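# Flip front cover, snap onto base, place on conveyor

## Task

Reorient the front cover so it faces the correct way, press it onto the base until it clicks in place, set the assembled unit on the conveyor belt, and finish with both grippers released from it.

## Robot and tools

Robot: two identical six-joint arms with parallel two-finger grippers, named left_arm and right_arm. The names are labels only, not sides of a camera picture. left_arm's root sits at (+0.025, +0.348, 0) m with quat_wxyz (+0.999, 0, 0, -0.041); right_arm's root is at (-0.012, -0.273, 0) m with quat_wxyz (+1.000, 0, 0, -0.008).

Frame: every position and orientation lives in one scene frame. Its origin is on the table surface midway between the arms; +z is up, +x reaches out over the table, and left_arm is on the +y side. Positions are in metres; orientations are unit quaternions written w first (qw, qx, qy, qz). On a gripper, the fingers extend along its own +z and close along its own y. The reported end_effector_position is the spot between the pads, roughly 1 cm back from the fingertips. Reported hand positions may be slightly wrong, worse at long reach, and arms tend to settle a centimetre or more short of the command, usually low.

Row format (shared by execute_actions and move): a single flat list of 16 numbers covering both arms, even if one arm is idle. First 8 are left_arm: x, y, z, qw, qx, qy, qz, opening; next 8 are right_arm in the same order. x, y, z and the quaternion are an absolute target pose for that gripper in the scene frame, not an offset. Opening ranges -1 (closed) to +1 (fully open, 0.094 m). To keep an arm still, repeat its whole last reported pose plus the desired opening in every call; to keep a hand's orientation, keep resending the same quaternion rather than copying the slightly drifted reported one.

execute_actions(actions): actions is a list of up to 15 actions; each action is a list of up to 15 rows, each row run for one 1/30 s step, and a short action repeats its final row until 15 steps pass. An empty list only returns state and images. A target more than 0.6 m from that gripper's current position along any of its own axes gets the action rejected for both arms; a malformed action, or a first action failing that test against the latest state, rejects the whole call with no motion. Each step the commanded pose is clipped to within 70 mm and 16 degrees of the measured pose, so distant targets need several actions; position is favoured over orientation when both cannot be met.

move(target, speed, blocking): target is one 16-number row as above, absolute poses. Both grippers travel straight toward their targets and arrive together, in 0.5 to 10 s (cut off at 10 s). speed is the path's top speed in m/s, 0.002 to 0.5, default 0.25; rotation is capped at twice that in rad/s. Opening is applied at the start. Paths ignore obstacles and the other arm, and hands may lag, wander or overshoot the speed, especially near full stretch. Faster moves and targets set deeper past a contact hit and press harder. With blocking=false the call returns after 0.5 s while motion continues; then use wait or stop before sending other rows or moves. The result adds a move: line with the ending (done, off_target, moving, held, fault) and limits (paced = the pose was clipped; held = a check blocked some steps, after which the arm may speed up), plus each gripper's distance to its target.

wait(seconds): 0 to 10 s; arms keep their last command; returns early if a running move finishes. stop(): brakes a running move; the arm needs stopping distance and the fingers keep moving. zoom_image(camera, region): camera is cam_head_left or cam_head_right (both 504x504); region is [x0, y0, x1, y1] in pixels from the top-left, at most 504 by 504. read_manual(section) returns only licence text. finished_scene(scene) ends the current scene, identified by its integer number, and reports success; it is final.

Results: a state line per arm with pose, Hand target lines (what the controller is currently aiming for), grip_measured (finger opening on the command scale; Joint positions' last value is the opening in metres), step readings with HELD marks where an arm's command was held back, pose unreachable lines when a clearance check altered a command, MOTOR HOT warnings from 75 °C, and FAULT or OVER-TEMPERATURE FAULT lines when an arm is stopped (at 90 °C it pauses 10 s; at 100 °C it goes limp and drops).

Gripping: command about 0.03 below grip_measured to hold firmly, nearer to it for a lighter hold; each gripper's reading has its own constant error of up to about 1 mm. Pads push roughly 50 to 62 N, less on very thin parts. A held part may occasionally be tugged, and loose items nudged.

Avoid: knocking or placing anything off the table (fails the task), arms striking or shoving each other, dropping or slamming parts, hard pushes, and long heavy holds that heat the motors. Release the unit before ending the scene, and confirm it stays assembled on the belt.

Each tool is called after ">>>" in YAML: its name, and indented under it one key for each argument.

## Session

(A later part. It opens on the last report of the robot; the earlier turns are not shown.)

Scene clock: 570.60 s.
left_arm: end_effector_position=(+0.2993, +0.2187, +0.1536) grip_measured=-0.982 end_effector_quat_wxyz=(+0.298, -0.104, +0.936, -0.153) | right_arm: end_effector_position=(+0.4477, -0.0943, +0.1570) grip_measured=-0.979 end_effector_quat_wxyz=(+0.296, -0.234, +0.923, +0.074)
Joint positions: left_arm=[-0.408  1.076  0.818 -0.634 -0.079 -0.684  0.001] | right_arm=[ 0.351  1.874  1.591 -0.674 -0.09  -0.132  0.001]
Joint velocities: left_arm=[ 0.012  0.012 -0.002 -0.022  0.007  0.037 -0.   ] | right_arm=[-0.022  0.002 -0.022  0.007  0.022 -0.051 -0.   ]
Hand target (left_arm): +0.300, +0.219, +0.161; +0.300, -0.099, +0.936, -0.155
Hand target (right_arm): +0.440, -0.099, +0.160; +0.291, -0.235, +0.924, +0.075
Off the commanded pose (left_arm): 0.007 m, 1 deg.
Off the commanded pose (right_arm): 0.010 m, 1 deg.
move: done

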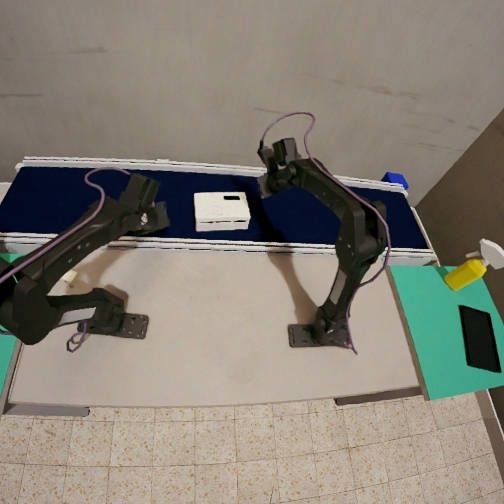

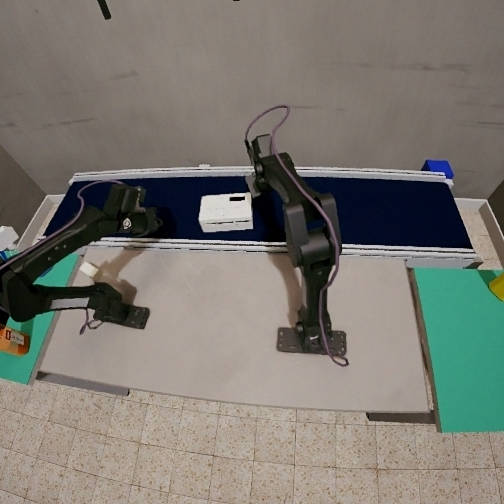

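>>> move:
  target: [0.42,0.10,0.11,0.167,0.268,0.948,-0.047,-1, 0.425,-0.035,0.11,0.169,-0.243,0.954,0.043,-1]
  speed: 0.15

>>> move:
  target: [0.42,0.10,0.035,0.167,0.268,0.948,-0.047,-1, 0.425,-0.035,0.035,0.169,-0.243,0.954,0.043,-1]
  speed: 0.025

>>> zoom_image:
  camera: "cam_head_left"
  region: [185,180,265,240]

>>> zoom_image:
  camera: "cam_head_right"
  region: [185,180,265,240]

Scene clock: 587.27 s.
left_arm: end_effector_position=(+0.4218, +0.1058, +0.1080) grip_measured=-0.982 end_effector_quat_wxyz=(+0.175, +0.258, +0.949, -0.046) | right_arm: end_effector_position=(+0.4232, -0.0385, +0.1086) grip_measured=-0.979 end_effector_quat_wxyz=(+0.170, -0.243, +0.954, +0.044)
Joint positions: left_arm=[-0.472  1.98   1.658 -0.886 -0.01  -0.021  0.001] | right_arm=[ 0.506  2.117  1.867 -0.969 -0.003 -0.007  0.001]
Joint velocities: left_arm=[-0.002  0.002  0.007 -0.022 -0.037  0.037  0.001] | right_arm=[-0.007 -0.007 -0.027 -0.051 -0.007 -0.007  0.   ]
Hand target (left_arm): +0.420, +0.101, +0.107; +0.168, +0.269, +0.947, -0.048
Hand target (right_arm): +0.425, -0.035, +0.110; +0.170, -0.242, +0.954, +0.041
Off the commanded pose (left_arm): 0.006 m, 1 deg.
Off the commanded pose (right_arm): 0.004 m, 0 deg.
move: done

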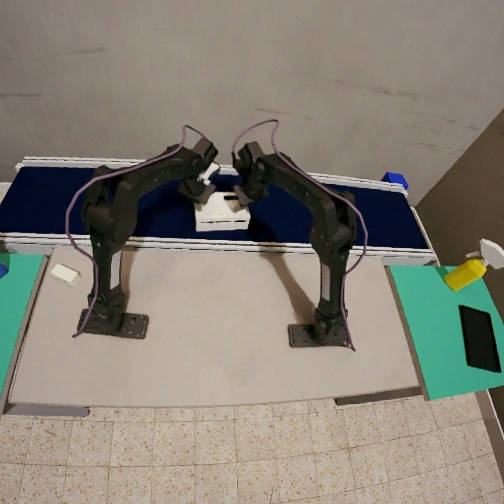

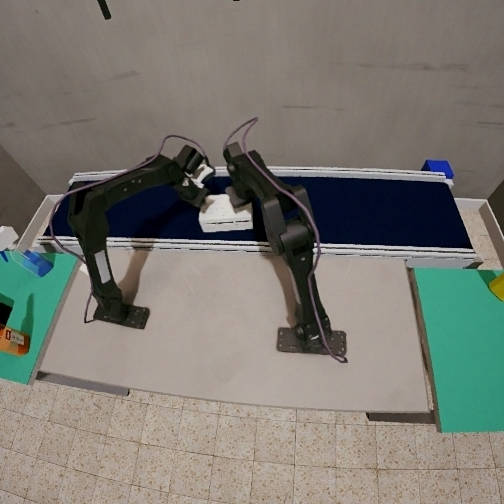

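Scene clock: 590.43 s.
left_arm: end_effector_position=(+0.4421, +0.0933, +0.0835) grip_measured=-0.982 end_effector_quat_wxyz=(+0.232, +0.255, +0.937, -0.064) | right_arm: end_effector_position=(+0.4487, -0.0248, +0.0848) grip_measured=-0.979 end_effector_quat_wxyz=(+0.237, -0.239, +0.940, +0.060)
Joint positions: left_arm=[-0.472  1.986  1.518 -0.616 -0.01  -0.021  0.001] | right_arm=[ 0.506  2.117  1.714 -0.674 -0.003 -0.007  0.001]
Joint velocities: left_arm=[ 0.002  0.002 -0.007 -0.022 -0.051 -0.007  0.001] | right_arm=[-0.002 -0.002 -0.017  0.081 -0.051 -0.051 -0.   ]
Hand target (left_arm): +0.418, +0.102, +0.038; +0.167, +0.268, +0.948, -0.047
Hand target (right_arm): +0.423, -0.036, +0.038; +0.169, -0.243, +0.954, +0.043
Off the commanded pose (left_arm): 0.054 m, 8 deg.
Off the commanded pose (right_arm): 0.056 m, 8 deg.
move: off_target (left_arm, right_arm)

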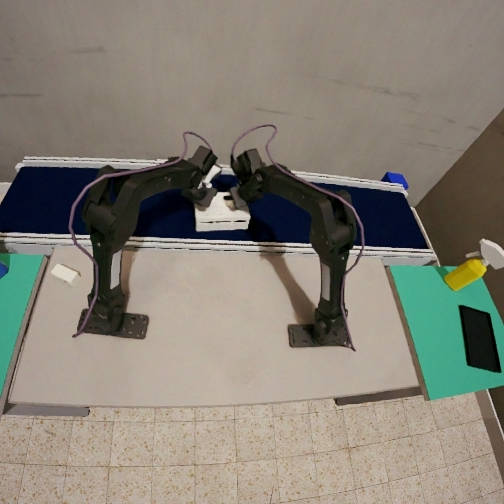

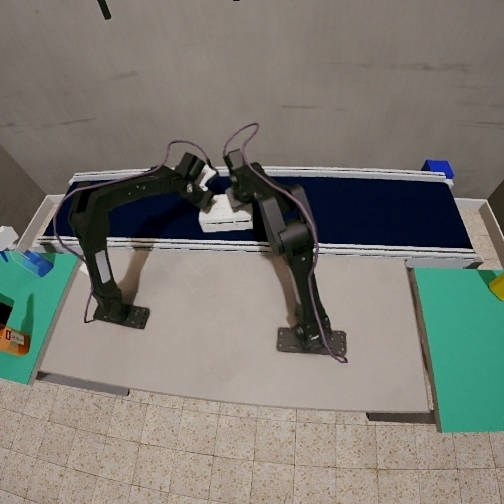

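Region (185, 180, 265, 240) of cam_head_left's 504x504 image, scaled by 6.300, with more detail than that image has; it fills the top 378 rows of this view, and the rest is white.

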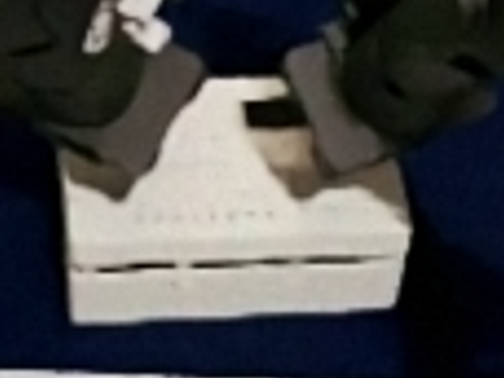

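Region (185, 180, 265, 240) of cam_head_right's 504x504 image, scaled by 6.300, with more detail than that image has; it fills the top 378 rows of this view, and the rest is white.

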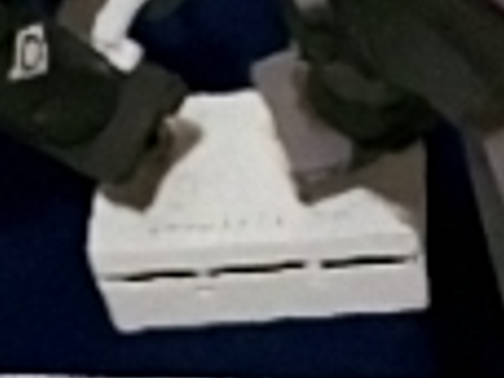

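>>> move:
  target: [0.39,0.10,0.105,0.06,0,0.997,-0.04,-1, 0.395,-0.035,0.105,0.06,0,0.997,0.04,-1]
  speed: 0.1

>>> move:
  target: [0.38,0.105,0.015,0,0,1,0,-1, 0.385,-0.04,0.015,0,0,1,0,-1]
  speed: 0.025

>>> zoom_image:
  camera: "cam_head_left"
  region: [185,180,265,240]

>>> zoom_image:
  camera: "cam_head_right"
  region: [185,180,265,240]

Scene clock: 605.63 s.
left_arm: end_effector_position=(+0.3916, +0.1041, +0.1065) grip_measured=-0.982 end_effector_quat_wxyz=(+0.067, +0.002, +0.997, -0.040) | right_arm: end_effector_position=(+0.3952, -0.0391, +0.1052) grip_measured=-0.979 end_effector_quat_wxyz=(+0.063, +0.002, +0.997, +0.038)
Joint positions: left_arm=[-0.51   2.081  1.853 -1.185 -0.008 -0.587  0.001] | right_arm=[ 0.533  2.233  2.089 -1.278 -0.004  0.522  0.001]
Joint velocities: left_arm=[-0.002  0.012 -0.012 -0.095 -0.007 -0.022  0.001] | right_arm=[ 0.022  0.002  0.012 -0.022  0.037  0.051 -0.001]
Hand target (left_arm): +0.390, +0.099, +0.105; +0.060, +0.001, +0.997, -0.041
Hand target (right_arm): +0.395, -0.034, +0.106; +0.061, +0.001, +0.997, +0.039
Off the commanded pose (left_arm): 0.005 m, 1 deg.
Off the commanded pose (right_arm): 0.004 m, 0 deg.
move: done

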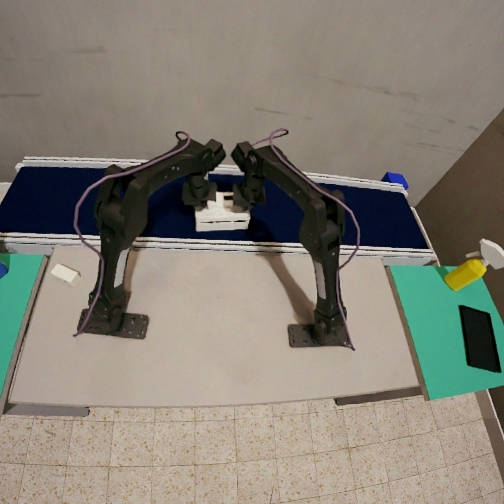

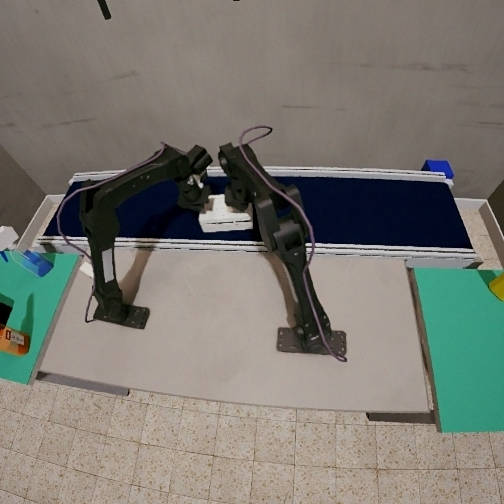

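Scene clock: 609.57 s.
left_arm: end_effector_position=(+0.3908, +0.1047, +0.0873) grip_measured=-0.982 end_effector_quat_wxyz=(+0.057, +0.003, +0.998, -0.034) | right_arm: end_effector_position=(+0.3953, -0.0391, +0.0898) grip_measured=-0.979 end_effector_quat_wxyz=(+0.057, +0.002, +0.998, +0.035)
Joint positions: left_arm=[-0.51   2.104  1.815 -1.148 -0.008 -0.587  0.001] | right_arm=[ 0.533  2.248  2.054 -1.244 -0.004  0.522  0.001]
Joint velocities: left_arm=[-0.007 -0.007 -0.002 -0.007  0.007  0.037 -0.   ] | right_arm=[ 0.007 -0.002 -0.002  0.037  0.051 -0.081  0.   ]
Hand target (left_arm): +0.391, +0.105, +0.086; +0.057, +0.003, +0.998, -0.033
Hand target (right_arm): +0.395, -0.039, +0.089; +0.056, +0.002, +0.998, +0.034
Off the commanded pose (left_arm): 0.073 m, 8 deg; position clipped at the last step of the last action.
Off the commanded pose (right_arm): 0.076 m, 8 deg; position clipped at the last step of the last action.
move: held (left_arm, right_arm); limits=paced,held; held on 48 of 118 steps (right_arm, left_arm), including the last (right_arm, left_arm)
pose unreachable (left arm): on one or more control steps of this call, first in action 0 (counted from 0), this arm could not follow its commanded pose, so it was not sent that pose on those steps. On the call's last step it was still not sent that pose. It may still have moved: this result reports where it is.
cause: the commanded pose would bring a part of the arm too close to another arm (this arm's wrist (the part past joint 4) and the other arm's wrist (the part past joint 4)).
pose unreachable (right arm): on one or more control steps of this call, first in action 0 (counted from 0), this arm could not follow its commanded pose, so it was not sent that pose on those steps. On the call's last step it was still not sent that pose. It may still have moved: this result reports where it is.
cause: the commanded pose would bring a part of the arm too close to another arm (this arm's wrist (the part past joint 4) and the other arm's wrist (the part past joint 4)).

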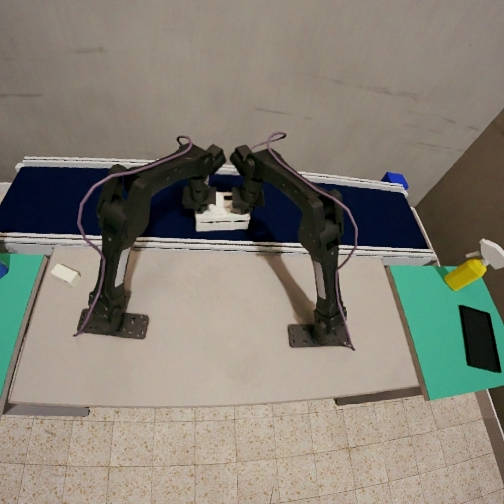

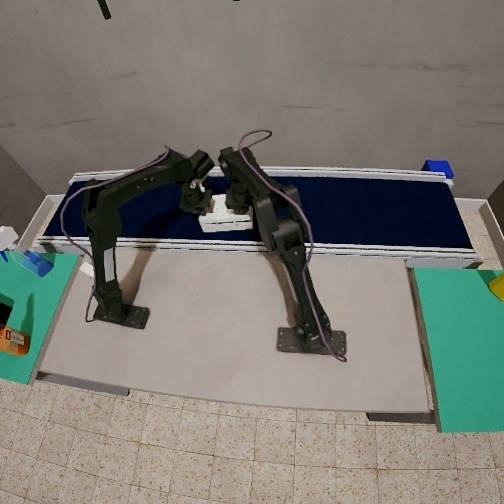

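Region (185, 180, 265, 240) of cam_head_left's 504x504 image, scaled by 6.300, with more detail than that image has; it fills the top 378 rows of this view, and the rest is white.

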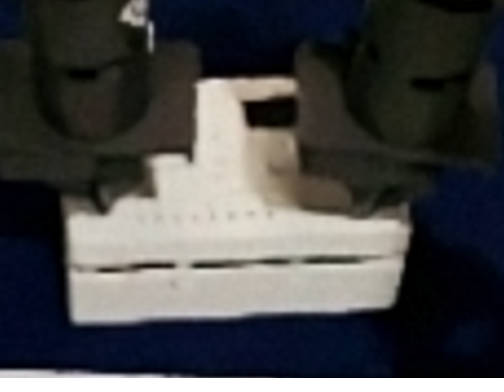

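Region (185, 180, 265, 240) of cam_head_right's 504x504 image, scaled by 6.300, with more detail than that image has; it fills the top 378 rows of this view, and the rest is white.

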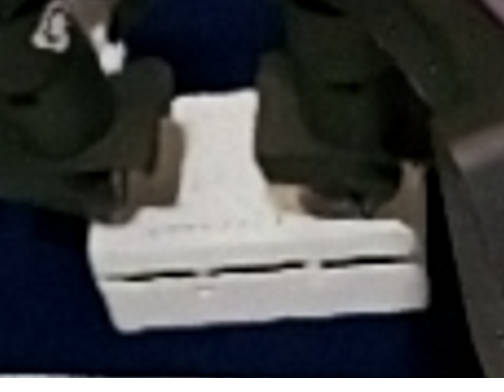

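>>> move:
  target: [0.375,0.112,0.02,0.06,0,0.996,-0.06,-1, 0.38,-0.047,0.02,0.06,0,0.996,0.06,-1]
  speed: 0.025

>>> zoom_image:
  camera: "cam_head_left"
  region: [185,180,265,240]

>>> zoom_image:
  camera: "cam_head_right"
  region: [185,180,265,240]

Scene clock: 617.80 s.
left_arm: end_effector_position=(+0.4022, +0.0974, +0.0850) grip_measured=-0.982 end_effector_quat_wxyz=(+0.142, -0.001, +0.985, -0.102) | right_arm: end_effector_position=(+0.4030, -0.0341, +0.0872) grip_measured=-0.979 end_effector_quat_wxyz=(+0.138, +0.001, +0.985, +0.100)
Joint positions: left_arm=[-0.501  1.955  1.535 -0.799  0.014 -0.587  0.001] | right_arm=[ 0.52   2.067  1.71  -0.872 -0.04   0.515  0.001]
Joint velocities: left_arm=[-0.007 -0.007 -0.002 -0.022 -0.022 -0.007 -0.001] | right_arm=[-0.007  0.002 -0.007 -0.066 -0.095 -0.007  0.   ]
Hand target (left_arm): +0.371, +0.114, +0.027; +0.060, -0.001, +0.996, -0.060
Hand target (right_arm): +0.375, -0.049, +0.026; +0.060, +0.000, +0.996, +0.061
Off the commanded pose (left_arm): 0.072 m, 11 deg.
Off the commanded pose (right_arm): 0.072 m, 10 deg.
move: off_target (left_arm, right_arm)

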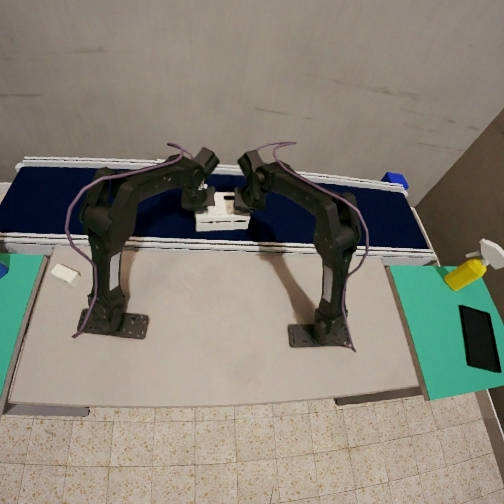

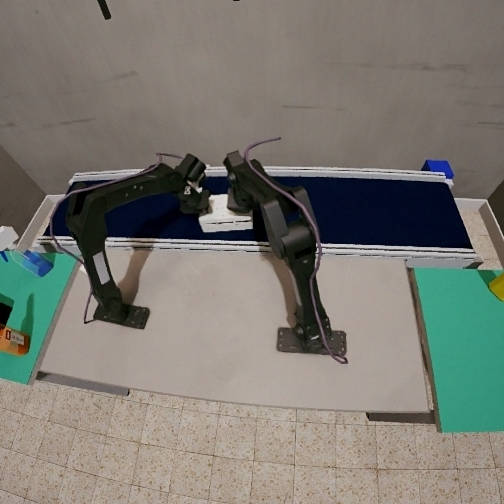

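Region (185, 180, 265, 240) of cam_head_left's 504x504 image, scaled by 6.300, with more detail than that image has; it fills the top 378 rows of this view, and the rest is white.

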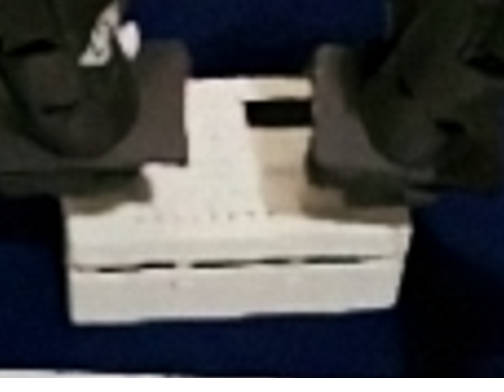

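Region (185, 180, 265, 240) of cam_head_right's 504x504 image, scaled by 6.300, with more detail than that image has; it fills the top 378 rows of this view, and the rest is white.

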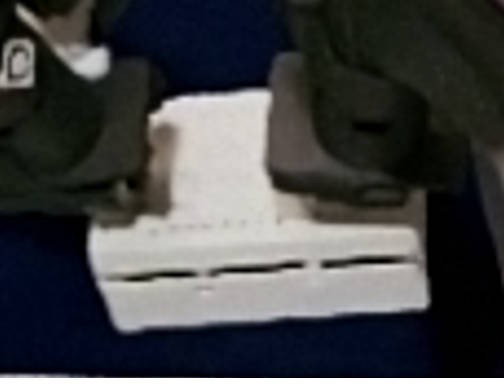

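>>> move:
  target: [0.37,0.11,0.11,0.14,0,0.985,-0.1,-1, 0.375,-0.045,0.11,0.14,0,0.985,0.1,-1]
  speed: 0.08

>>> move:
  target: [0.325,0.10,0.10,0.14,0,0.985,-0.1,-1, 0.335,-0.035,0.10,0.14,0,0.985,0.1,-1]
  speed: 0.08

>>> move:
  target: [0.335,0.10,0.072,0.14,0,0.985,-0.1,-1, 0.345,-0.035,0.072,0.14,0,0.985,0.1,-1]
  speed: 0.05

>>> move:
  target: [0.362,0.10,0.076,0.14,0,0.985,-0.1,-1, 0.372,-0.035,0.078,0.14,0,0.985,0.1,-1]
  speed: 0.015

>>> zoom_image:
  camera: "cam_head_left"
  region: [185,180,265,240]

>>> zoom_image:
  camera: "cam_head_right"
  region: [185,180,265,240]

Scene clock: 632.50 s.
left_arm: end_effector_position=(+0.3794, +0.1048, +0.1118) grip_measured=-0.982 end_effector_quat_wxyz=(+0.148, +0.003, +0.983, -0.109) | right_arm: end_effector_position=(+0.3848, -0.0422, +0.1082) grip_measured=-0.979 end_effector_quat_wxyz=(+0.146, +0.001, +0.984, +0.105)
Joint positions: left_arm=[-0.516  1.837  1.479 -0.844  0.014 -0.596  0.001] | right_arm=[ 0.524  1.964  1.637 -0.886 -0.04   0.517  0.001]
Joint velocities: left_arm=[-0.002 -0.002 -0.002 -0.066  0.037 -0.037  0.   ] | right_arm=[-0.002 -0.007 -0.017  0.022 -0.007 -0.037  0.   ]
Hand target (left_arm): +0.370, +0.109, +0.110; +0.140, +0.000, +0.985, -0.100
Hand target (right_arm): +0.375, -0.045, +0.110; +0.140, +0.000, +0.985, +0.100
Off the commanded pose (left_arm): 0.011 m, 1 deg.
Off the commanded pose (right_arm): 0.010 m, 1 deg.
move: off_target (left_arm)

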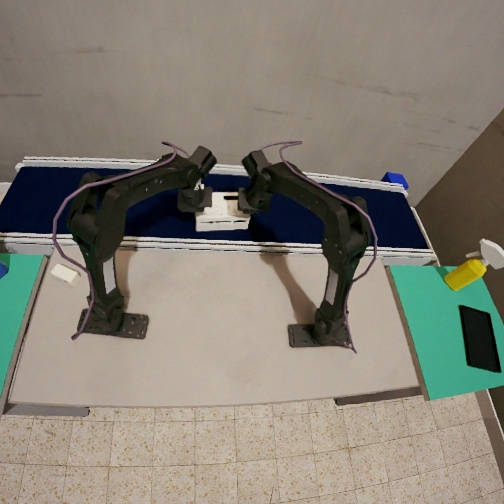

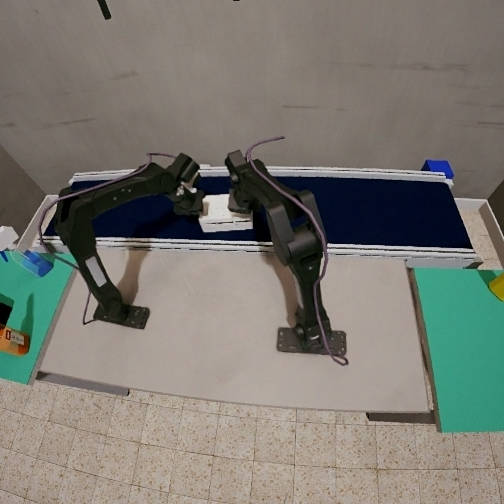

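Scene clock: 633.60 s.
left_arm: end_effector_position=(+0.3254, +0.0974, +0.0964) grip_measured=-0.982 end_effector_quat_wxyz=(+0.129, +0.005, +0.987, -0.099) | right_arm: end_effector_position=(+0.3363, -0.0342, +0.0941) grip_measured=-0.979 end_effector_quat_wxyz=(+0.128, -0.002, +0.987, +0.097)
Joint positions: left_arm=[-0.622  1.736  1.308 -0.815 -0.014 -0.692  0.001] | right_arm=[ 0.606  1.861  1.455 -0.843 -0.019  0.59   0.001]
Joint velocities: left_arm=[-0.012  0.002 -0.012  0.037 -0.022 -0.081 -0.001] | right_arm=[-0.017  0.012 -0.017 -0.007 -0.051  0.022  0.   ]
Hand target (left_arm): +0.325, +0.099, +0.100; +0.140, +0.000, +0.985, -0.100
Hand target (right_arm): +0.335, -0.035, +0.100; +0.140, -0.000, +0.985, +0.099
Off the commanded pose (left_arm): 0.004 m, 1 deg.
Off the commanded pose (right_arm): 0.006 m, 1 deg.
move: done

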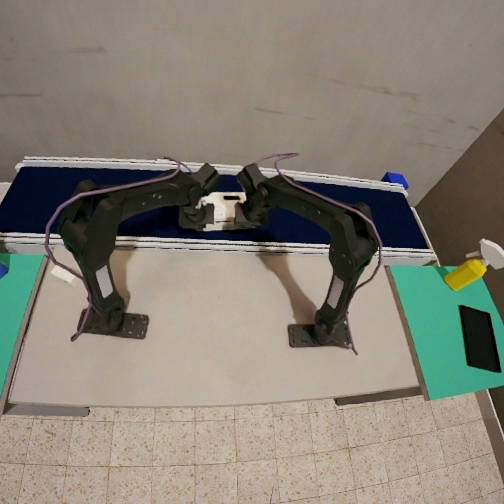

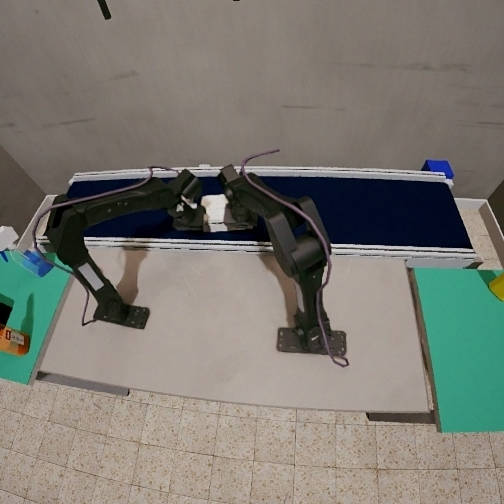

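Scene clock: 634.60 s.
left_arm: end_effector_position=(+0.3344, +0.0950, +0.0830) grip_measured=-0.982 end_effector_quat_wxyz=(+0.145, +0.000, +0.983, -0.112) | right_arm: end_effector_position=(+0.3439, -0.0291, +0.0858) grip_measured=-0.979 end_effector_quat_wxyz=(+0.148, -0.002, +0.983, +0.110)
Joint positions: left_arm=[-0.612  1.746  1.251 -0.708 -0.014 -0.692  0.001] | right_arm=[ 0.606  1.861  1.405 -0.743 -0.019  0.591  0.001]
Joint velocities: left_arm=[-0.007 -0.002 -0.017  0.051  0.007 -0.037 -0.   ] | right_arm=[ 0.002 -0.007 -0.007  0.007  0.037 -0.051 -0.   ]
Hand target (left_arm): +0.335, +0.100, +0.072; +0.140, -0.000, +0.985, -0.100
Hand target (right_arm): +0.344, -0.035, +0.072; +0.140, +0.000, +0.985, +0.100
Off the commanded pose (left_arm): 0.012 m, 1 deg.
Off the commanded pose (right_arm): 0.015 m, 2 deg.
move: off_target (left_arm, right_arm)

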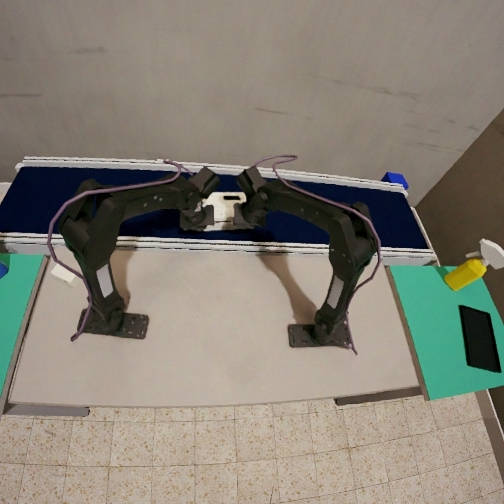

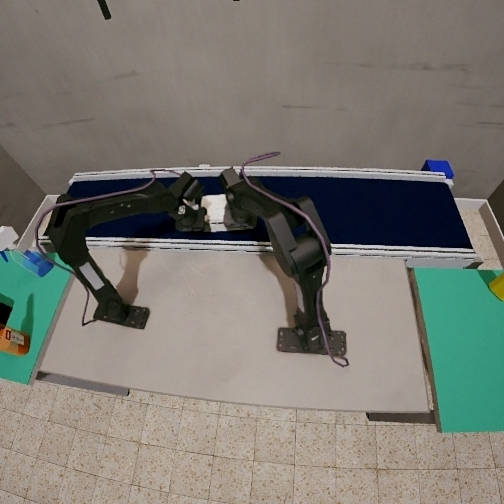

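Scene clock: 636.80 s.
left_arm: end_effector_position=(+0.3579, +0.1001, +0.0760) grip_measured=-0.982 end_effector_quat_wxyz=(+0.144, -0.003, +0.984, -0.103) | right_arm: end_effector_position=(+0.3667, -0.0348, +0.0765) grip_measured=-0.979 end_effector_quat_wxyz=(+0.142, +0.001, +0.985, +0.102)
Joint positions: left_arm=[-0.565  1.819  1.316 -0.712 -0.011 -0.652  0.001] | right_arm=[ 0.565  1.945  1.486 -0.762 -0.025  0.556  0.001]
Joint velocities: left_arm=[-0.012  0.012 -0.002  0.007 -0.051 -0.037 -0.   ] | right_arm=[-0.012 -0.012 -0.012 -0.066 -0.007  0.007 -0.   ]
Hand target (left_arm): +0.362, +0.100, +0.076; +0.140, +0.000, +0.985, -0.100
Hand target (right_arm): +0.372, -0.035, +0.078; +0.141, +0.000, +0.985, +0.100
Off the commanded pose (left_arm): 0.004 m, 1 deg.
Off the commanded pose (right_arm): 0.006 m, 0 deg.
move: done

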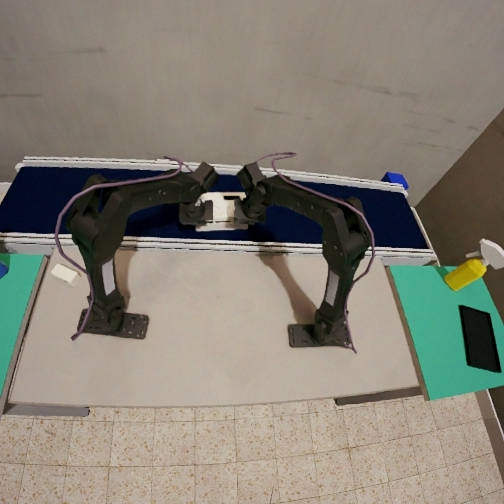

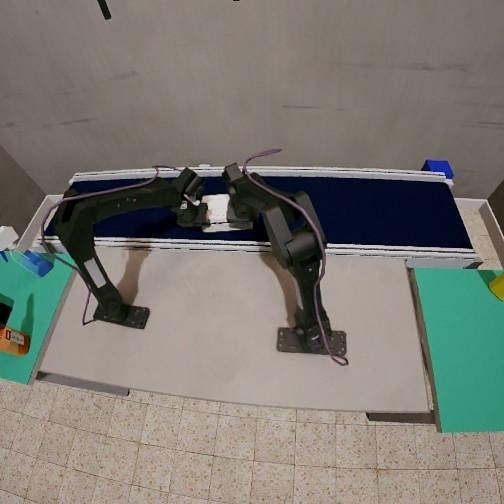

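Region (185, 180, 265, 240) of cam_head_left's 504x504 image, scaled by 6.300, with more detail than that image has; it fills the top 378 rows of this view, and the rest is white.

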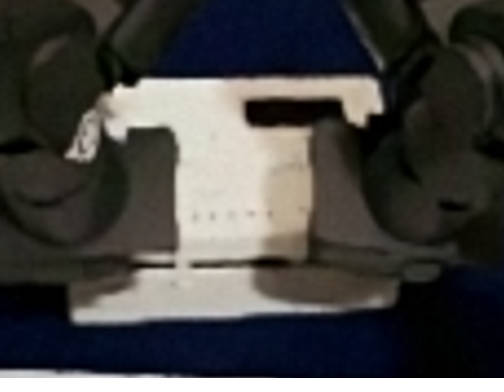

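Region (185, 180, 265, 240) of cam_head_right's 504x504 image, scaled by 6.300, with more detail than that image has; it fills the top 378 rows of this view, and the rest is white.

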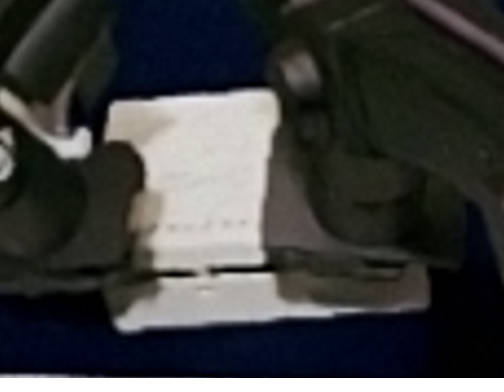

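Cover moved slightly. Pushing a little further, then pressing down again.

>>> move:
  target: [0.366,0.10,0.076,0.14,0,0.985,-0.1,-1, 0.379,-0.035,0.078,0.14,0,0.985,0.1,-1]
  speed: 0.01

>>> move:
  target: [0.34,0.10,0.12,0.14,0,0.985,-0.1,-1, 0.35,-0.035,0.12,0.14,0,0.985,0.1,-1]
  speed: 0.08

>>> move:
  target: [0.41,0.10,0.105,0.14,0,0.985,-0.1,-1, 0.415,-0.035,0.105,0.14,0,0.985,0.1,-1]
  speed: 0.08

>>> zoom_image:
  camera: "cam_head_right"
  region: [185,180,265,240]

>>> move:
  target: [0.405,0.105,0.03,0.09,0,0.993,-0.07,-1, 0.41,-0.04,0.03,0.09,0,0.993,0.07,-1]
  speed: 0.025

>>> zoom_image:
  camera: "cam_head_left"
  region: [185,180,265,240]

>>> zoom_image:
  camera: "cam_head_right"
  region: [185,180,265,240]

Scene clock: 647.87 s.
left_arm: end_effector_position=(+0.3613, +0.1002, +0.0757) grip_measured=-0.982 end_effector_quat_wxyz=(+0.143, -0.003, +0.985, -0.102) | right_arm: end_effector_position=(+0.3723, -0.0344, +0.0762) grip_measured=-0.979 end_effector_quat_wxyz=(+0.139, -0.000, +0.985, +0.101)
Joint positions: left_arm=[-0.559  1.831  1.331 -0.719 -0.009 -0.646  0.001] | right_arm=[ 0.557  1.968  1.52  -0.778 -0.03   0.546  0.001]
Joint velocities: left_arm=[-0.007  0.012 -0.017 -0.022 -0.022 -0.022  0.   ] | right_arm=[-0.002 -0.012  0.017 -0.007 -0.066  0.007  0.   ]
Hand target (left_arm): +0.366, +0.100, +0.076; +0.140, -0.000, +0.985, -0.100
Hand target (right_arm): +0.379, -0.035, +0.078; +0.140, +0.000, +0.985, +0.100
Off the commanded pose (left_arm): 0.005 m, 0 deg.
Off the commanded pose (right_arm): 0.007 m, 0 deg.
move: done

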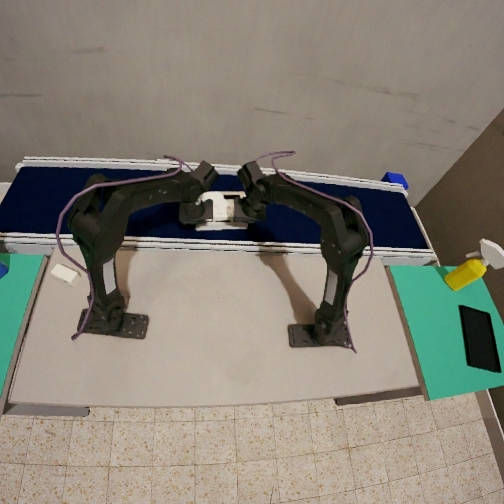

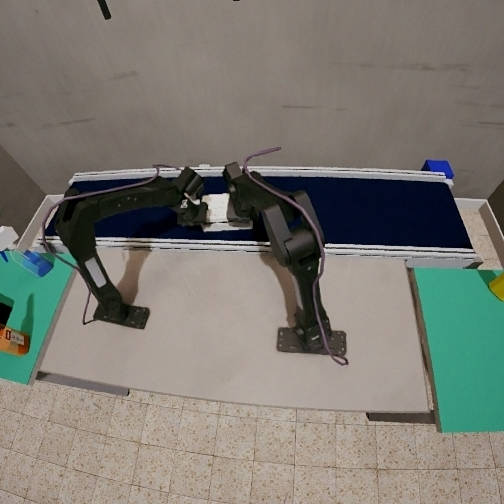

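Scene clock: 649.03 s.
left_arm: end_effector_position=(+0.3400, +0.1007, +0.1079) grip_measured=-0.982 end_effector_quat_wxyz=(+0.130, +0.003, +0.987, -0.098) | right_arm: end_effector_position=(+0.3474, -0.0380, +0.1007) grip_measured=-0.979 end_effector_quat_wxyz=(+0.122, +0.000, +0.988, +0.093)
Joint positions: left_arm=[-0.59   1.764  1.386 -0.866 -0.009 -0.665  0.001] | right_arm=[ 0.581  1.896  1.531 -0.898 -0.026  0.57   0.001]
Joint velocities: left_arm=[-0.022  0.007  0.002 -0.037 -0.007  0.007 -0.001] | right_arm=[-0.007 -0.007 -0.017  0.007 -0.095  0.022 -0.   ]
Hand target (left_arm): +0.341, +0.099, +0.120; +0.140, +0.000, +0.985, -0.100
Hand target (right_arm): +0.350, -0.035, +0.120; +0.140, +0.000, +0.985, +0.100
Off the commanded pose (left_arm): 0.012 m, 1 deg.
Off the commanded pose (right_arm): 0.020 m, 2 deg.
move: off_target (left_arm, right_arm)

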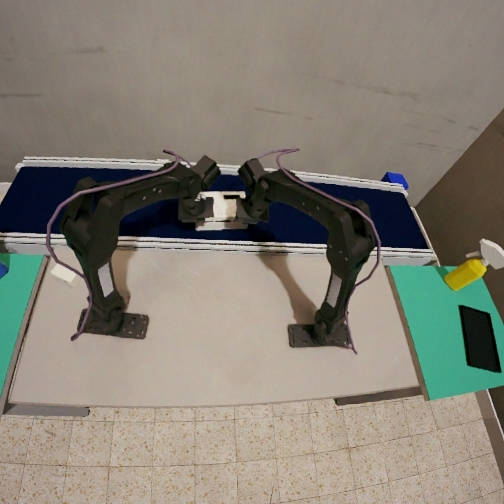

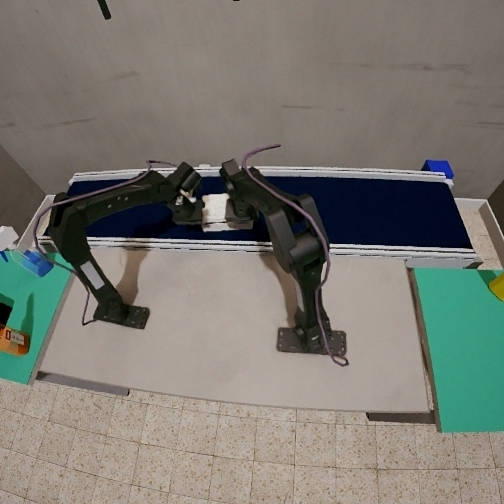

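Scene clock: 650.33 s.
left_arm: end_effector_position=(+0.4082, +0.1012, +0.1046) grip_measured=-0.982 end_effector_quat_wxyz=(+0.146, -0.005, +0.984, -0.101) | right_arm: end_effector_position=(+0.4113, -0.0350, +0.1033) grip_measured=-0.979 end_effector_quat_wxyz=(+0.142, +0.002, +0.985, +0.101)
Joint positions: left_arm=[-0.488  1.951  1.605 -0.869  0.011 -0.583  0.001] | right_arm=[ 0.51   2.083  1.796 -0.935 -0.043  0.506  0.001]
Joint velocities: left_arm=[ 0.007  0.002  0.007 -0.007  0.007 -0.037  0.   ] | right_arm=[-0.012 -0.012  0.017 -0.051 -0.022 -0.022  0.   ]
Hand target (left_arm): +0.410, +0.101, +0.104; +0.140, -0.000, +0.985, -0.101
Hand target (right_arm): +0.415, -0.035, +0.105; +0.140, +0.000, +0.985, +0.101
Off the commanded pose (left_arm): 0.002 m, 1 deg.
Off the commanded pose (right_arm): 0.004 m, 0 deg.
move: done

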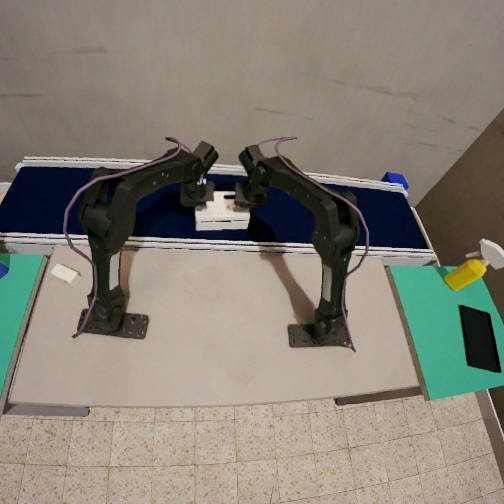

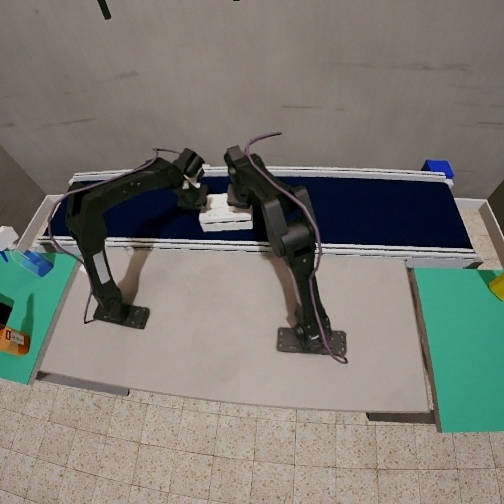

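Region (185, 180, 265, 240) of cam_head_right's 504x504 image, scaled by 6.300, with more detail than that image has; it fills the top 378 rows of this view, and the rest is white.

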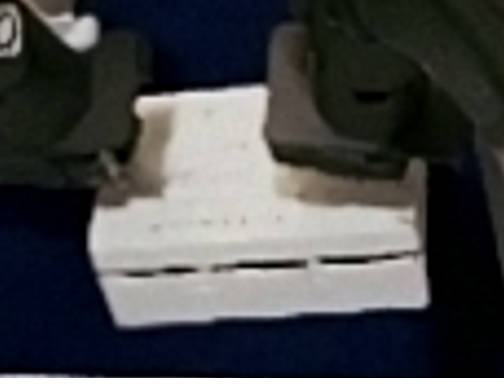

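Scene clock: 653.53 s.
left_arm: end_effector_position=(+0.4137, +0.0983, +0.0780) grip_measured=-0.982 end_effector_quat_wxyz=(+0.135, -0.003, +0.986, -0.096) | right_arm: end_effector_position=(+0.4175, -0.0321, +0.0801) grip_measured=-0.979 end_effector_quat_wxyz=(+0.134, +0.000, +0.986, +0.096)
Joint positions: left_arm=[-0.485  2.011  1.593 -0.821  0.014 -0.577  0.001] | right_arm=[ 0.51   2.138  1.794 -0.898 -0.04   0.501  0.001]
Joint velocities: left_arm=[-0.027  0.002 -0.017  0.051 -0.022  0.007  0.001] | right_arm=[ 0.007 -0.007 -0.012 -0.022 -0.051 -0.095  0.   ]
Hand target (left_arm): +0.401, +0.107, +0.033; +0.089, -0.000, +0.993, -0.071
Hand target (right_arm): +0.406, -0.042, +0.033; +0.090, +0.000, +0.993, +0.070
Off the commanded pose (left_arm): 0.049 m, 6 deg.
Off the commanded pose (right_arm): 0.051 m, 6 deg.
move: off_target (left_arm, right_arm)

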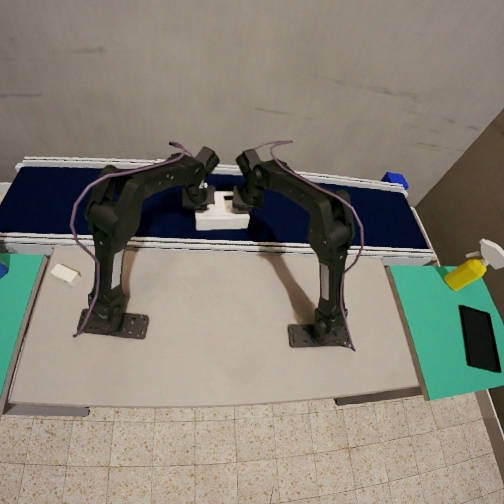

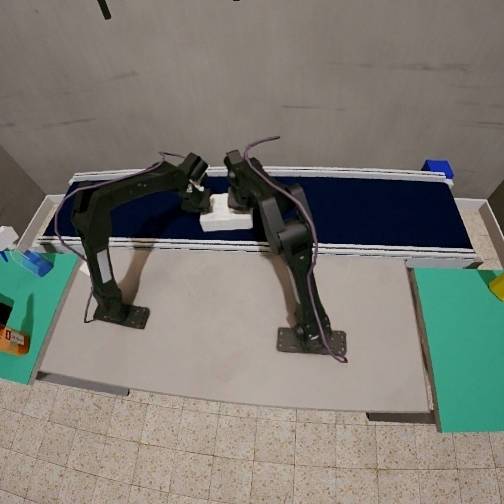

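Region (185, 180, 265, 240) of cam_head_left's 504x504 image, scaled by 6.300, with more detail than that image has; it fills the top 378 rows of this view, and the rest is white.

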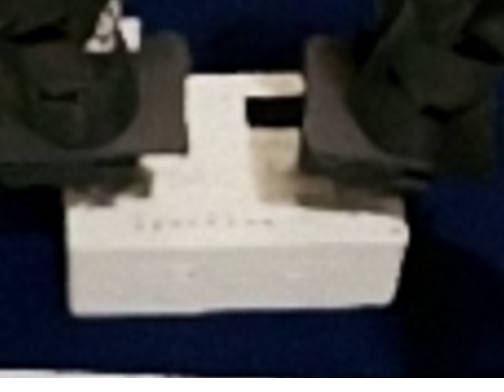

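Region (185, 180, 265, 240) of cam_head_right's 504x504 image, scaled by 6.300, with more detail than that image has; it fills the top 378 rows of this view, and the rest is white.

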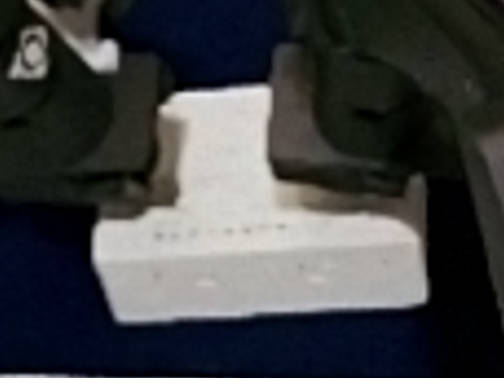

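Front is closed. Now pressing the rear.

>>> move:
  target: [0.455,0.105,0.10,0.17,0,0.98,-0.1,-1, 0.46,-0.03,0.10,0.17,0,0.98,0.1,-1]
  speed: 0.08

>>> move:
  target: [0.45,0.11,0.025,0.12,0,0.99,-0.075,-1, 0.455,-0.035,0.025,0.12,0,0.99,0.075,-1]
  speed: 0.025

>>> move:
  target: [0.35,0.25,0.16,0.17,0,0.98,-0.1,1, 0.35,-0.2,0.16,0.17,0,0.98,0.1,1]
  speed: 0.2

>>> zoom_image:
  camera: "cam_head_left"
  region: [185,180,265,240]

>>> zoom_image:
  camera: "cam_head_right"
  region: [185,180,265,240]

Scene clock: 662.60 s.
left_arm: end_effector_position=(+0.4525, +0.1025, +0.1023) grip_measured=-0.982 end_effector_quat_wxyz=(+0.175, -0.004, +0.979, -0.109) | right_arm: end_effector_position=(+0.4563, -0.0267, +0.1005) grip_measured=-0.979 end_effector_quat_wxyz=(+0.172, +0.001, +0.979, +0.108)
Joint positions: left_arm=[-0.436  2.049  1.716 -0.824  0.014 -0.53   0.001] | right_arm=[ 0.485  2.217  1.974 -0.92  -0.036  0.478  0.001]
Joint velocities: left_arm=[-0.002  0.002  0.012 -0.007 -0.037 -0.022 -0.002] | right_arm=[ 0.002 -0.002  0.007 -0.037  0.022 -0.037 -0.001]
Hand target (left_arm): +0.455, +0.105, +0.100; +0.170, -0.000, +0.980, -0.100
Hand target (right_arm): +0.460, -0.030, +0.100; +0.170, -0.000, +0.980, +0.101
Off the commanded pose (left_arm): 0.004 m, 1 deg.
Off the commanded pose (right_arm): 0.005 m, 1 deg.
move: done

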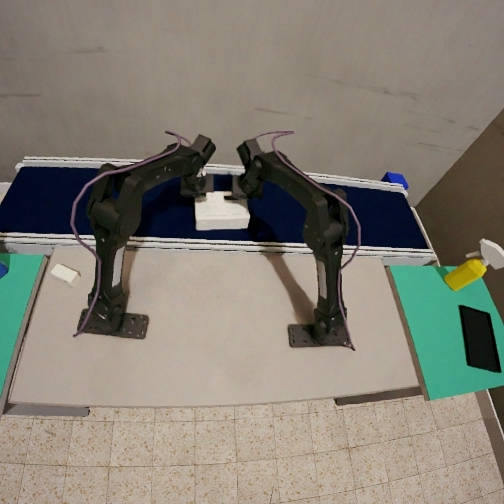

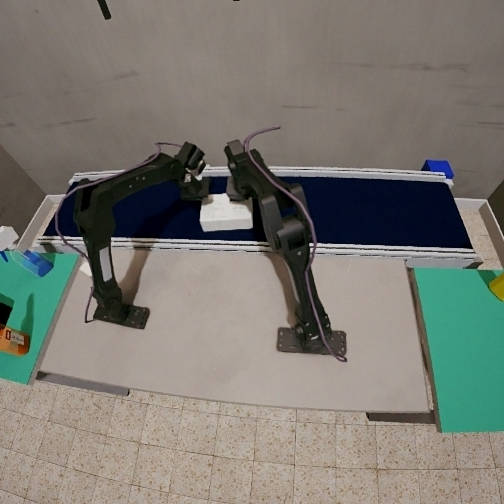

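Scene clock: 665.93 s.
left_arm: end_effector_position=(+0.4612, +0.0980, +0.0783) grip_measured=-0.982 end_effector_quat_wxyz=(+0.173, -0.001, +0.979, -0.109) | right_arm: end_effector_position=(+0.4634, -0.0231, +0.0808) grip_measured=-0.979 end_effector_quat_wxyz=(+0.170, -0.002, +0.980, +0.106)
Joint positions: left_arm=[-0.434  2.103  1.703 -0.759  0.018 -0.522  0.001] | right_arm=[ 0.485  2.263  1.974 -0.88  -0.036  0.474  0.001]
Joint velocities: left_arm=[-0.017  0.012 -0.012  0.051 -0.051  0.007  0.   ] | right_arm=[ 0.007  0.007 -0.002  0.022 -0.051  0.007  0.001]
Hand target (left_arm): +0.446, +0.112, +0.028; +0.119, +0.000, +0.990, -0.076
Hand target (right_arm): +0.451, -0.036, +0.028; +0.120, +0.000, +0.990, +0.075
Off the commanded pose (left_arm): 0.056 m, 7 deg.
Off the commanded pose (right_arm): 0.058 m, 7 deg.
move: off_target (left_arm, right_arm)

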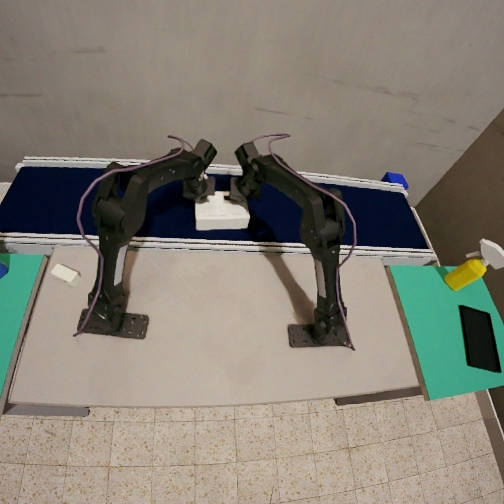

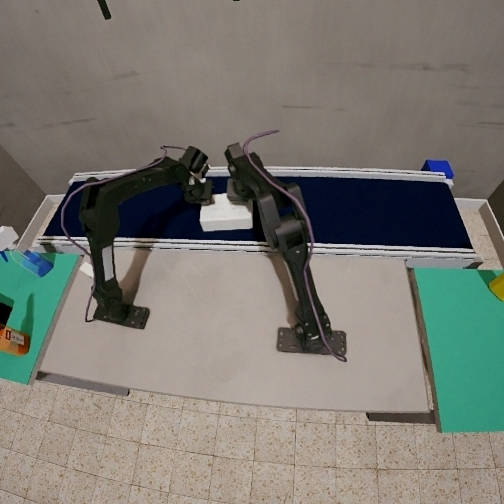

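Scene clock: 667.63 s.
left_arm: end_effector_position=(+0.3594, +0.2470, +0.1655) grip_measured=+1.000 end_effector_quat_wxyz=(+0.181, -0.006, +0.978, -0.100) | right_arm: end_effector_position=(+0.3590, -0.1973, +0.1625) grip_measured=+1.000 end_effector_quat_wxyz=(+0.180, +0.004, +0.979, +0.101)
Joint positions: left_arm=[-0.162  1.492  1.296 -0.971  0.102 -0.276  0.094] | right_arm=[ 0.144  1.619  1.412 -0.975 -0.149  0.167  0.094]
Joint velocities: left_arm=[-0.007 -0.007 -0.007 -0.022 -0.007 -0.022  0.   ] | right_arm=[ 0.007  0.002 -0.027  0.051 -0.007 -0.037  0.   ]
Hand target (left_arm): +0.350, +0.249, +0.162; +0.169, -0.000, +0.980, -0.101
Hand target (right_arm): +0.349, -0.198, +0.161; +0.170, +0.000, +0.980, +0.102
Off the commanded pose (left_arm): 0.011 m, 1 deg.
Off the commanded pose (right_arm): 0.010 m, 1 deg.
move: off_target (left_arm)

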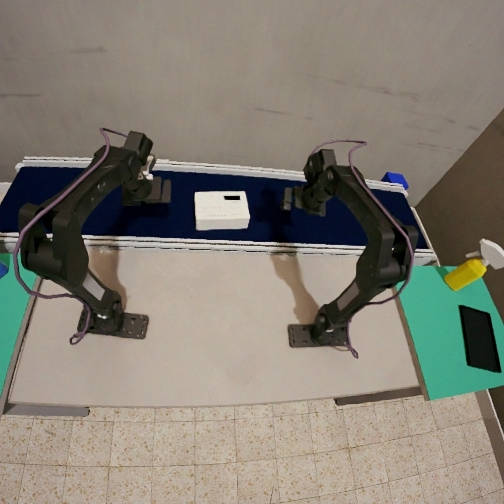

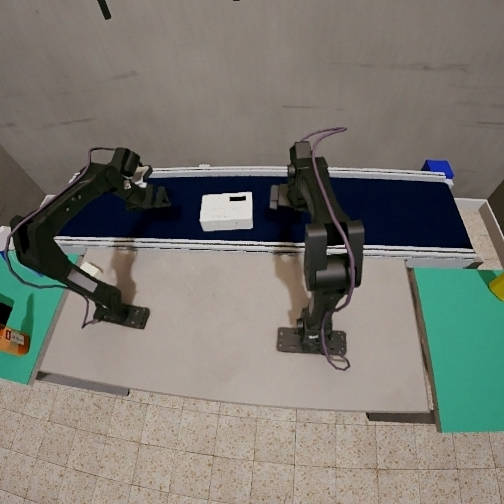

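Region (185, 180, 265, 240) of cam_head_left's 504x504 image, scaled by 6.300, with more detail than that image has; it fills the top 378 rows of this view, and the rest is white.

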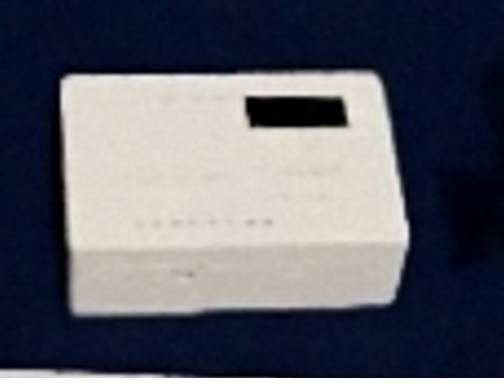

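Region (185, 180, 265, 240) of cam_head_right's 504x504 image, scaled by 6.300, with more detail than that image has; it fills the top 378 rows of this view, and the rest is white.

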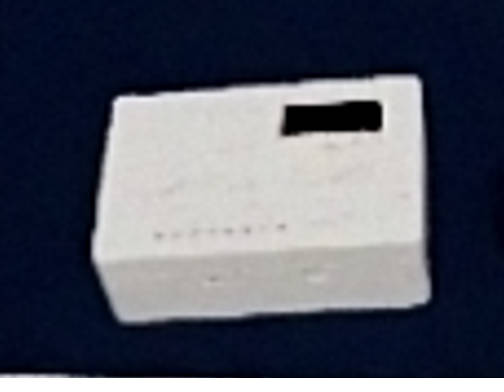

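>>> finished_scene:
  scene: 1

The scene is finished: the task was done.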